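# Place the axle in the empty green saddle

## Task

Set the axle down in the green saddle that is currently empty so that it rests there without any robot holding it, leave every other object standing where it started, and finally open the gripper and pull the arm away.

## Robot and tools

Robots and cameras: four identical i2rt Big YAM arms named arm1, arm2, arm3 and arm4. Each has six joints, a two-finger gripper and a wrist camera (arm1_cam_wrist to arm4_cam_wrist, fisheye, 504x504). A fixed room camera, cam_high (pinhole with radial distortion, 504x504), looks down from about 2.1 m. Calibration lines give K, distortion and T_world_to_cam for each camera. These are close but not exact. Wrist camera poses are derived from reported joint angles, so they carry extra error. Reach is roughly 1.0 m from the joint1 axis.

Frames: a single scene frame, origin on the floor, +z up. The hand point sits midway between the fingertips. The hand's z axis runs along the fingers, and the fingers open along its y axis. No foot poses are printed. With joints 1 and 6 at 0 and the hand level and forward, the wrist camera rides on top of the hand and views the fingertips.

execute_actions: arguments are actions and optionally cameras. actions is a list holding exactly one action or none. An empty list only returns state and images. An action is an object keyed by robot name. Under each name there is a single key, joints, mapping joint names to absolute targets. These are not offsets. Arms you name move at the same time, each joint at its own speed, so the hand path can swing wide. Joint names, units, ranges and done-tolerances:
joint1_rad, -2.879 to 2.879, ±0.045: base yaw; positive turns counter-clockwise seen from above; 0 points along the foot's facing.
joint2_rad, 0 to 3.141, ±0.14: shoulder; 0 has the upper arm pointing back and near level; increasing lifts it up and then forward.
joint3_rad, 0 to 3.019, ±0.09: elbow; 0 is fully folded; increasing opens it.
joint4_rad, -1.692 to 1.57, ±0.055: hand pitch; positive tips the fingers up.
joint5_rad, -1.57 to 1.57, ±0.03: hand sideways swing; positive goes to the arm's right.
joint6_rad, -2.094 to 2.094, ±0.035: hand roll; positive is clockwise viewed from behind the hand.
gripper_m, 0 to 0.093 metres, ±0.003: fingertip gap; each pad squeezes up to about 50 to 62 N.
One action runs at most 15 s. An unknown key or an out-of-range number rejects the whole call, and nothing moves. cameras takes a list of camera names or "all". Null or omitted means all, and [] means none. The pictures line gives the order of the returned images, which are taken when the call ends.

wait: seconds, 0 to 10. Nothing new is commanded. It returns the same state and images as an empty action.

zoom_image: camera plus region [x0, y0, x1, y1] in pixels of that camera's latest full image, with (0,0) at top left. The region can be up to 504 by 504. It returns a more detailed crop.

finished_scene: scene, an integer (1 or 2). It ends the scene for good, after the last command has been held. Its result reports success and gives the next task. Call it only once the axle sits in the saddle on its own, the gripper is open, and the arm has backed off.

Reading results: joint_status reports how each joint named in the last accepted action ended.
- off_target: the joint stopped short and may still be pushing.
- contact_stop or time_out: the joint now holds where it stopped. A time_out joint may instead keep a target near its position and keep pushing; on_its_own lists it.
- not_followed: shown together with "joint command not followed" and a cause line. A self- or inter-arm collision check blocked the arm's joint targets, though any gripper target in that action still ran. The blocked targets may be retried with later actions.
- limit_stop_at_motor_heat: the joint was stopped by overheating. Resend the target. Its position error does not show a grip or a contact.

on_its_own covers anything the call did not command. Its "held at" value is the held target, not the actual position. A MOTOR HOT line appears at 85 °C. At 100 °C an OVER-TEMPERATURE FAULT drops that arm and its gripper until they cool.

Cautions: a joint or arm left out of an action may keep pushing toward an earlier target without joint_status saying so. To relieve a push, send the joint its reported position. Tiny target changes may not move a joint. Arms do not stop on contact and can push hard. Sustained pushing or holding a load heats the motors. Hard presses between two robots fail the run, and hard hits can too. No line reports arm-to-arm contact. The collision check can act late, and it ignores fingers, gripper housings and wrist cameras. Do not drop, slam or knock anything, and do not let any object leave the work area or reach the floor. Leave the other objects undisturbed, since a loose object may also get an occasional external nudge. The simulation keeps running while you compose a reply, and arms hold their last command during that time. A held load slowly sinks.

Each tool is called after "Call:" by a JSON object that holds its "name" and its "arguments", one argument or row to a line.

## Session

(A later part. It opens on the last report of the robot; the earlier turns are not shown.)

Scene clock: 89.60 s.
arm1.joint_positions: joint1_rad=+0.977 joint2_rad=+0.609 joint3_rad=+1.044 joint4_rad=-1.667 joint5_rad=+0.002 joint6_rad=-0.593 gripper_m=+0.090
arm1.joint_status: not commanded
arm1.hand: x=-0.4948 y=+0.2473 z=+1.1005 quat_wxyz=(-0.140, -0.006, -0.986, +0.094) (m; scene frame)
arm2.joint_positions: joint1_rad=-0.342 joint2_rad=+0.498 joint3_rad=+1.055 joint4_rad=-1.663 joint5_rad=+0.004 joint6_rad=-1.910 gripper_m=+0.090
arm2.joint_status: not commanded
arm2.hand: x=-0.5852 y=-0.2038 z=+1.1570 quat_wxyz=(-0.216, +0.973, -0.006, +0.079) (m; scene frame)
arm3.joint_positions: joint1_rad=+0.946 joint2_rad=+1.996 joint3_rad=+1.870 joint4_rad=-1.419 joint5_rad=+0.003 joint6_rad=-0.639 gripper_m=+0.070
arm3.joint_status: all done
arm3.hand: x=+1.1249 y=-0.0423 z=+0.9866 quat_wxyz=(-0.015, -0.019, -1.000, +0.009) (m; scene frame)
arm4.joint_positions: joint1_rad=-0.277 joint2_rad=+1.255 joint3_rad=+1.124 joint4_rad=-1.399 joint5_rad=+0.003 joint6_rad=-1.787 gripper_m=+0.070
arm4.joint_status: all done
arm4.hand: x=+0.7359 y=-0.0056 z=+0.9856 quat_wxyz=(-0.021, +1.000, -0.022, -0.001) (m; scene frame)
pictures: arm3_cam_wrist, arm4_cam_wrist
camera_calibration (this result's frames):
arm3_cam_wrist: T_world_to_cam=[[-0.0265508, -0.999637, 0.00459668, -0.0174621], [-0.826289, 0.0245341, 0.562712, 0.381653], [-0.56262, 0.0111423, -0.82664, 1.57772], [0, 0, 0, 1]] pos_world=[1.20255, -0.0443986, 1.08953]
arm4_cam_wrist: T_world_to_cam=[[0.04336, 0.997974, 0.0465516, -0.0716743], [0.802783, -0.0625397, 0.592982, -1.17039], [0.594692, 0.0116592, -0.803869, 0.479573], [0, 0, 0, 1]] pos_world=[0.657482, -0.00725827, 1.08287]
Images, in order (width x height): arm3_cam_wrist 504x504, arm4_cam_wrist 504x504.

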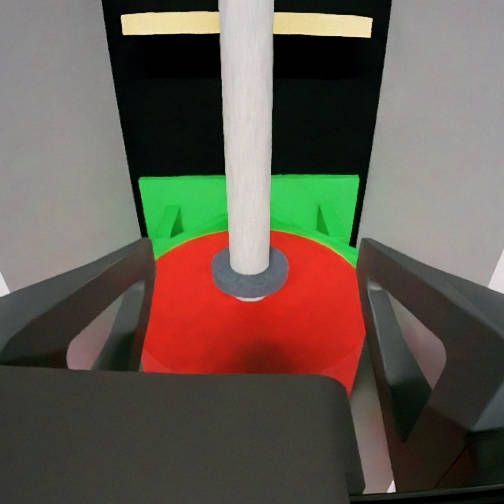

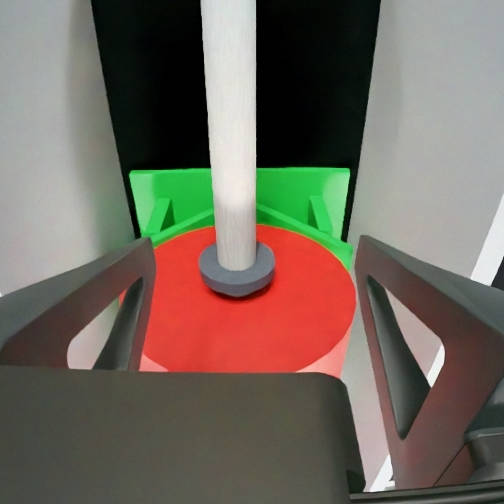

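Seated. Up, then retract.

Call:
{"name": "execute_actions", "arguments": {
  "actions": [
    {"arm4":{"joints":{"joint2_rad":1.1,"joint3_rad":1.35,"joint4_rad":-1.6}},"arm3":{"joints":{"joint2_rad":1.75,"joint3_rad":1.95,"joint4_rad":-1.6}}}
  ],
  "cameras": []
}}

Call:
{"name": "execute_actions", "arguments": {
  "actions": [
    {"arm4":{"joints":{"joint2_rad":0.55,"joint3_rad":1.05}},"arm3":{"joints":{"joint2_rad":0.6,"joint3_rad":1.05}}}
  ]
}}

Scene clock: 91.13 s.
arm1.joint_positions: joint1_rad=+0.977 joint2_rad=+0.609 joint3_rad=+1.044 joint4_rad=-1.667 joint5_rad=+0.002 joint6_rad=-0.593 gripper_m=+0.090
arm1.joint_status: not commanded
arm1.hand: x=-0.4948 y=+0.2473 z=+1.1005 quat_wxyz=(-0.140, -0.006, -0.986, +0.094) (m; scene frame)
arm2.joint_positions: joint1_rad=-0.342 joint2_rad=+0.498 joint3_rad=+1.055 joint4_rad=-1.663 joint5_rad=+0.004 joint6_rad=-1.910 gripper_m=+0.090
arm2.joint_status: not commanded
arm2.hand: x=-0.5852 y=-0.2038 z=+1.1570 quat_wxyz=(-0.216, +0.973, -0.006, +0.079) (m; scene frame)
arm3.joint_positions: joint1_rad=+0.946 joint2_rad=+1.733 joint3_rad=+1.921 joint4_rad=-1.589 joint5_rad=+0.003 joint6_rad=-0.639 gripper_m=+0.070
arm3.joint_status: all done
arm3.hand: x=+1.0773 y=-0.0057 z=+1.1551 quat_wxyz=(-0.072, -0.019, -0.996, +0.053) (m; scene frame)
arm4.joint_positions: joint1_rad=-0.277 joint2_rad=+1.097 joint3_rad=+1.330 joint4_rad=-1.590 joint5_rad=+0.003 joint6_rad=-1.787 gripper_m=+0.070
arm4.joint_status: all done
arm4.hand: x=+0.7315 y=-0.0297 z=+1.1158 quat_wxyz=(-0.105, +0.994, -0.023, +0.020) (m; scene frame)
pictures: none
No camera images: the call's "cameras" was empty. Leave "cameras" out to get every camera's image.

Scene clock: 92.73 s.
arm1.joint_positions: joint1_rad=+0.977 joint2_rad=+0.609 joint3_rad=+1.044 joint4_rad=-1.667 joint5_rad=+0.002 joint6_rad=-0.593 gripper_m=+0.090
arm1.joint_status: not commanded
arm1.hand: x=-0.4948 y=+0.2473 z=+1.1005 quat_wxyz=(-0.140, -0.006, -0.986, +0.094) (m; scene frame)
arm2.joint_positions: joint1_rad=-0.342 joint2_rad=+0.498 joint3_rad=+1.055 joint4_rad=-1.663 joint5_rad=+0.004 joint6_rad=-1.910 gripper_m=+0.090
arm2.joint_status: not commanded
arm2.hand: x=-0.5852 y=-0.2038 z=+1.1570 quat_wxyz=(-0.216, +0.973, -0.006, +0.079) (m; scene frame)
arm3.joint_positions: joint1_rad=+0.946 joint2_rad=+0.607 joint3_rad=+1.059 joint4_rad=-1.594 joint5_rad=+0.003 joint6_rad=-0.639 gripper_m=+0.070
arm3.joint_status: all done
arm3.hand: x=+0.7875 y=+0.2270 z=+1.1745 quat_wxyz=(-0.173, -0.019, -0.976, +0.131) (m; scene frame)
arm4.joint_positions: joint1_rad=-0.277 joint2_rad=+0.543 joint3_rad=+1.055 joint4_rad=-1.593 joint5_rad=+0.003 joint6_rad=-1.787 gripper_m=+0.070
arm4.joint_status: all done
arm4.hand: x=+0.6925 y=-0.1764 z=+1.1240 quat_wxyz=(-0.237, +0.970, -0.024, +0.052) (m; scene frame)
pictures: arm1_cam_wrist, arm2_cam_wrist, arm3_cam_wrist, arm4_cam_wrist, cam_high
camera_calibration (this result's frames):
arm1_cam_wrist: T_world_to_cam=[[-0.0339675, -0.980892, 0.191564, 0.0127996], [-0.934245, 0.0992493, 0.342543, -0.860885], [-0.355011, -0.167332, -0.919765, 1.00054], [0, 0, 0, 1]] pos_world=[-0.448641, 0.265419, 1.2127]
arm2_cam_wrist: T_world_to_cam=[[-0.0163627, 0.908269, 0.418066, -0.307039], [0.695706, -0.289968, 0.6572, -0.409444], [0.71814, 0.301605, -0.627144, 1.32811], [0, 0, 0, 1]] pos_world=[-0.67394, -0.240416, 1.23036]
arm3_cam_wrist: T_world_to_cam=[[-0.0685487, -0.968136, 0.24086, -0.0097084], [-0.956747, 0.132213, 0.259141, 0.425435], [-0.282728, -0.212678, -0.935325, 1.49822], [0, 0, 0, 1]] pos_world=[0.829957, 0.252991, 1.29341]
arm4_cam_wrist: T_world_to_cam=[[0.0194688, 0.88476, 0.46564, -0.380332], [0.731603, -0.330039, 0.596516, -1.23013], [0.681453, 0.32905, -0.653718, 0.445709], [0, 0, 0, 1]] pos_world=[0.603638, -0.216147, 1.20226]
Images, in order (width x height): arm1_cam_wrist 504x504, arm2_cam_wrist 504x504, arm3_cam_wrist 504x504, arm4_cam_wrist 504x504, cam_high 504x504.

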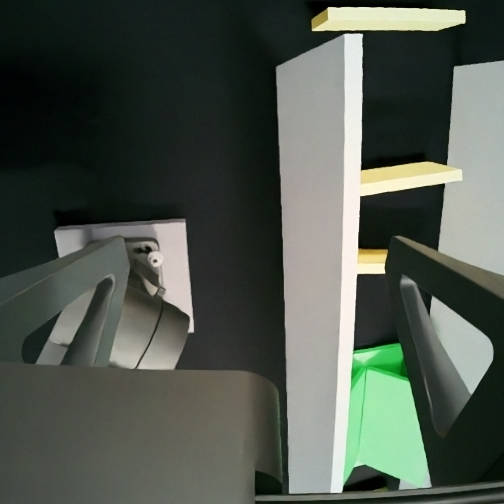

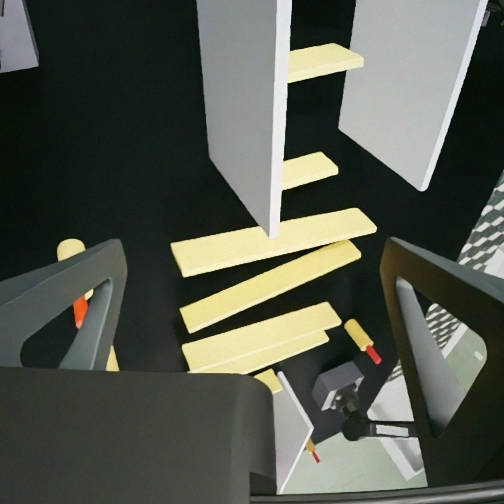

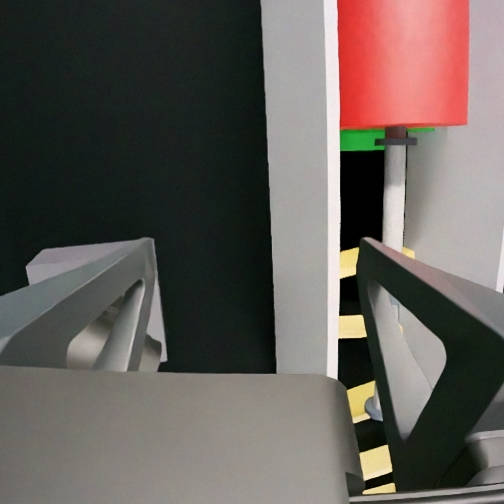

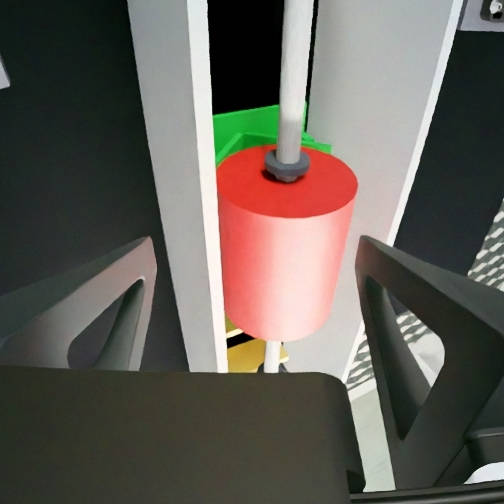

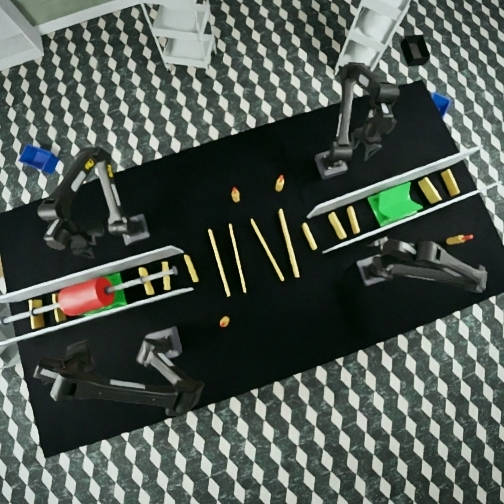

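Call:
{"name": "finished_scene", "arguments": {
  "scene": 2
}}

The scene is finished: the task was done.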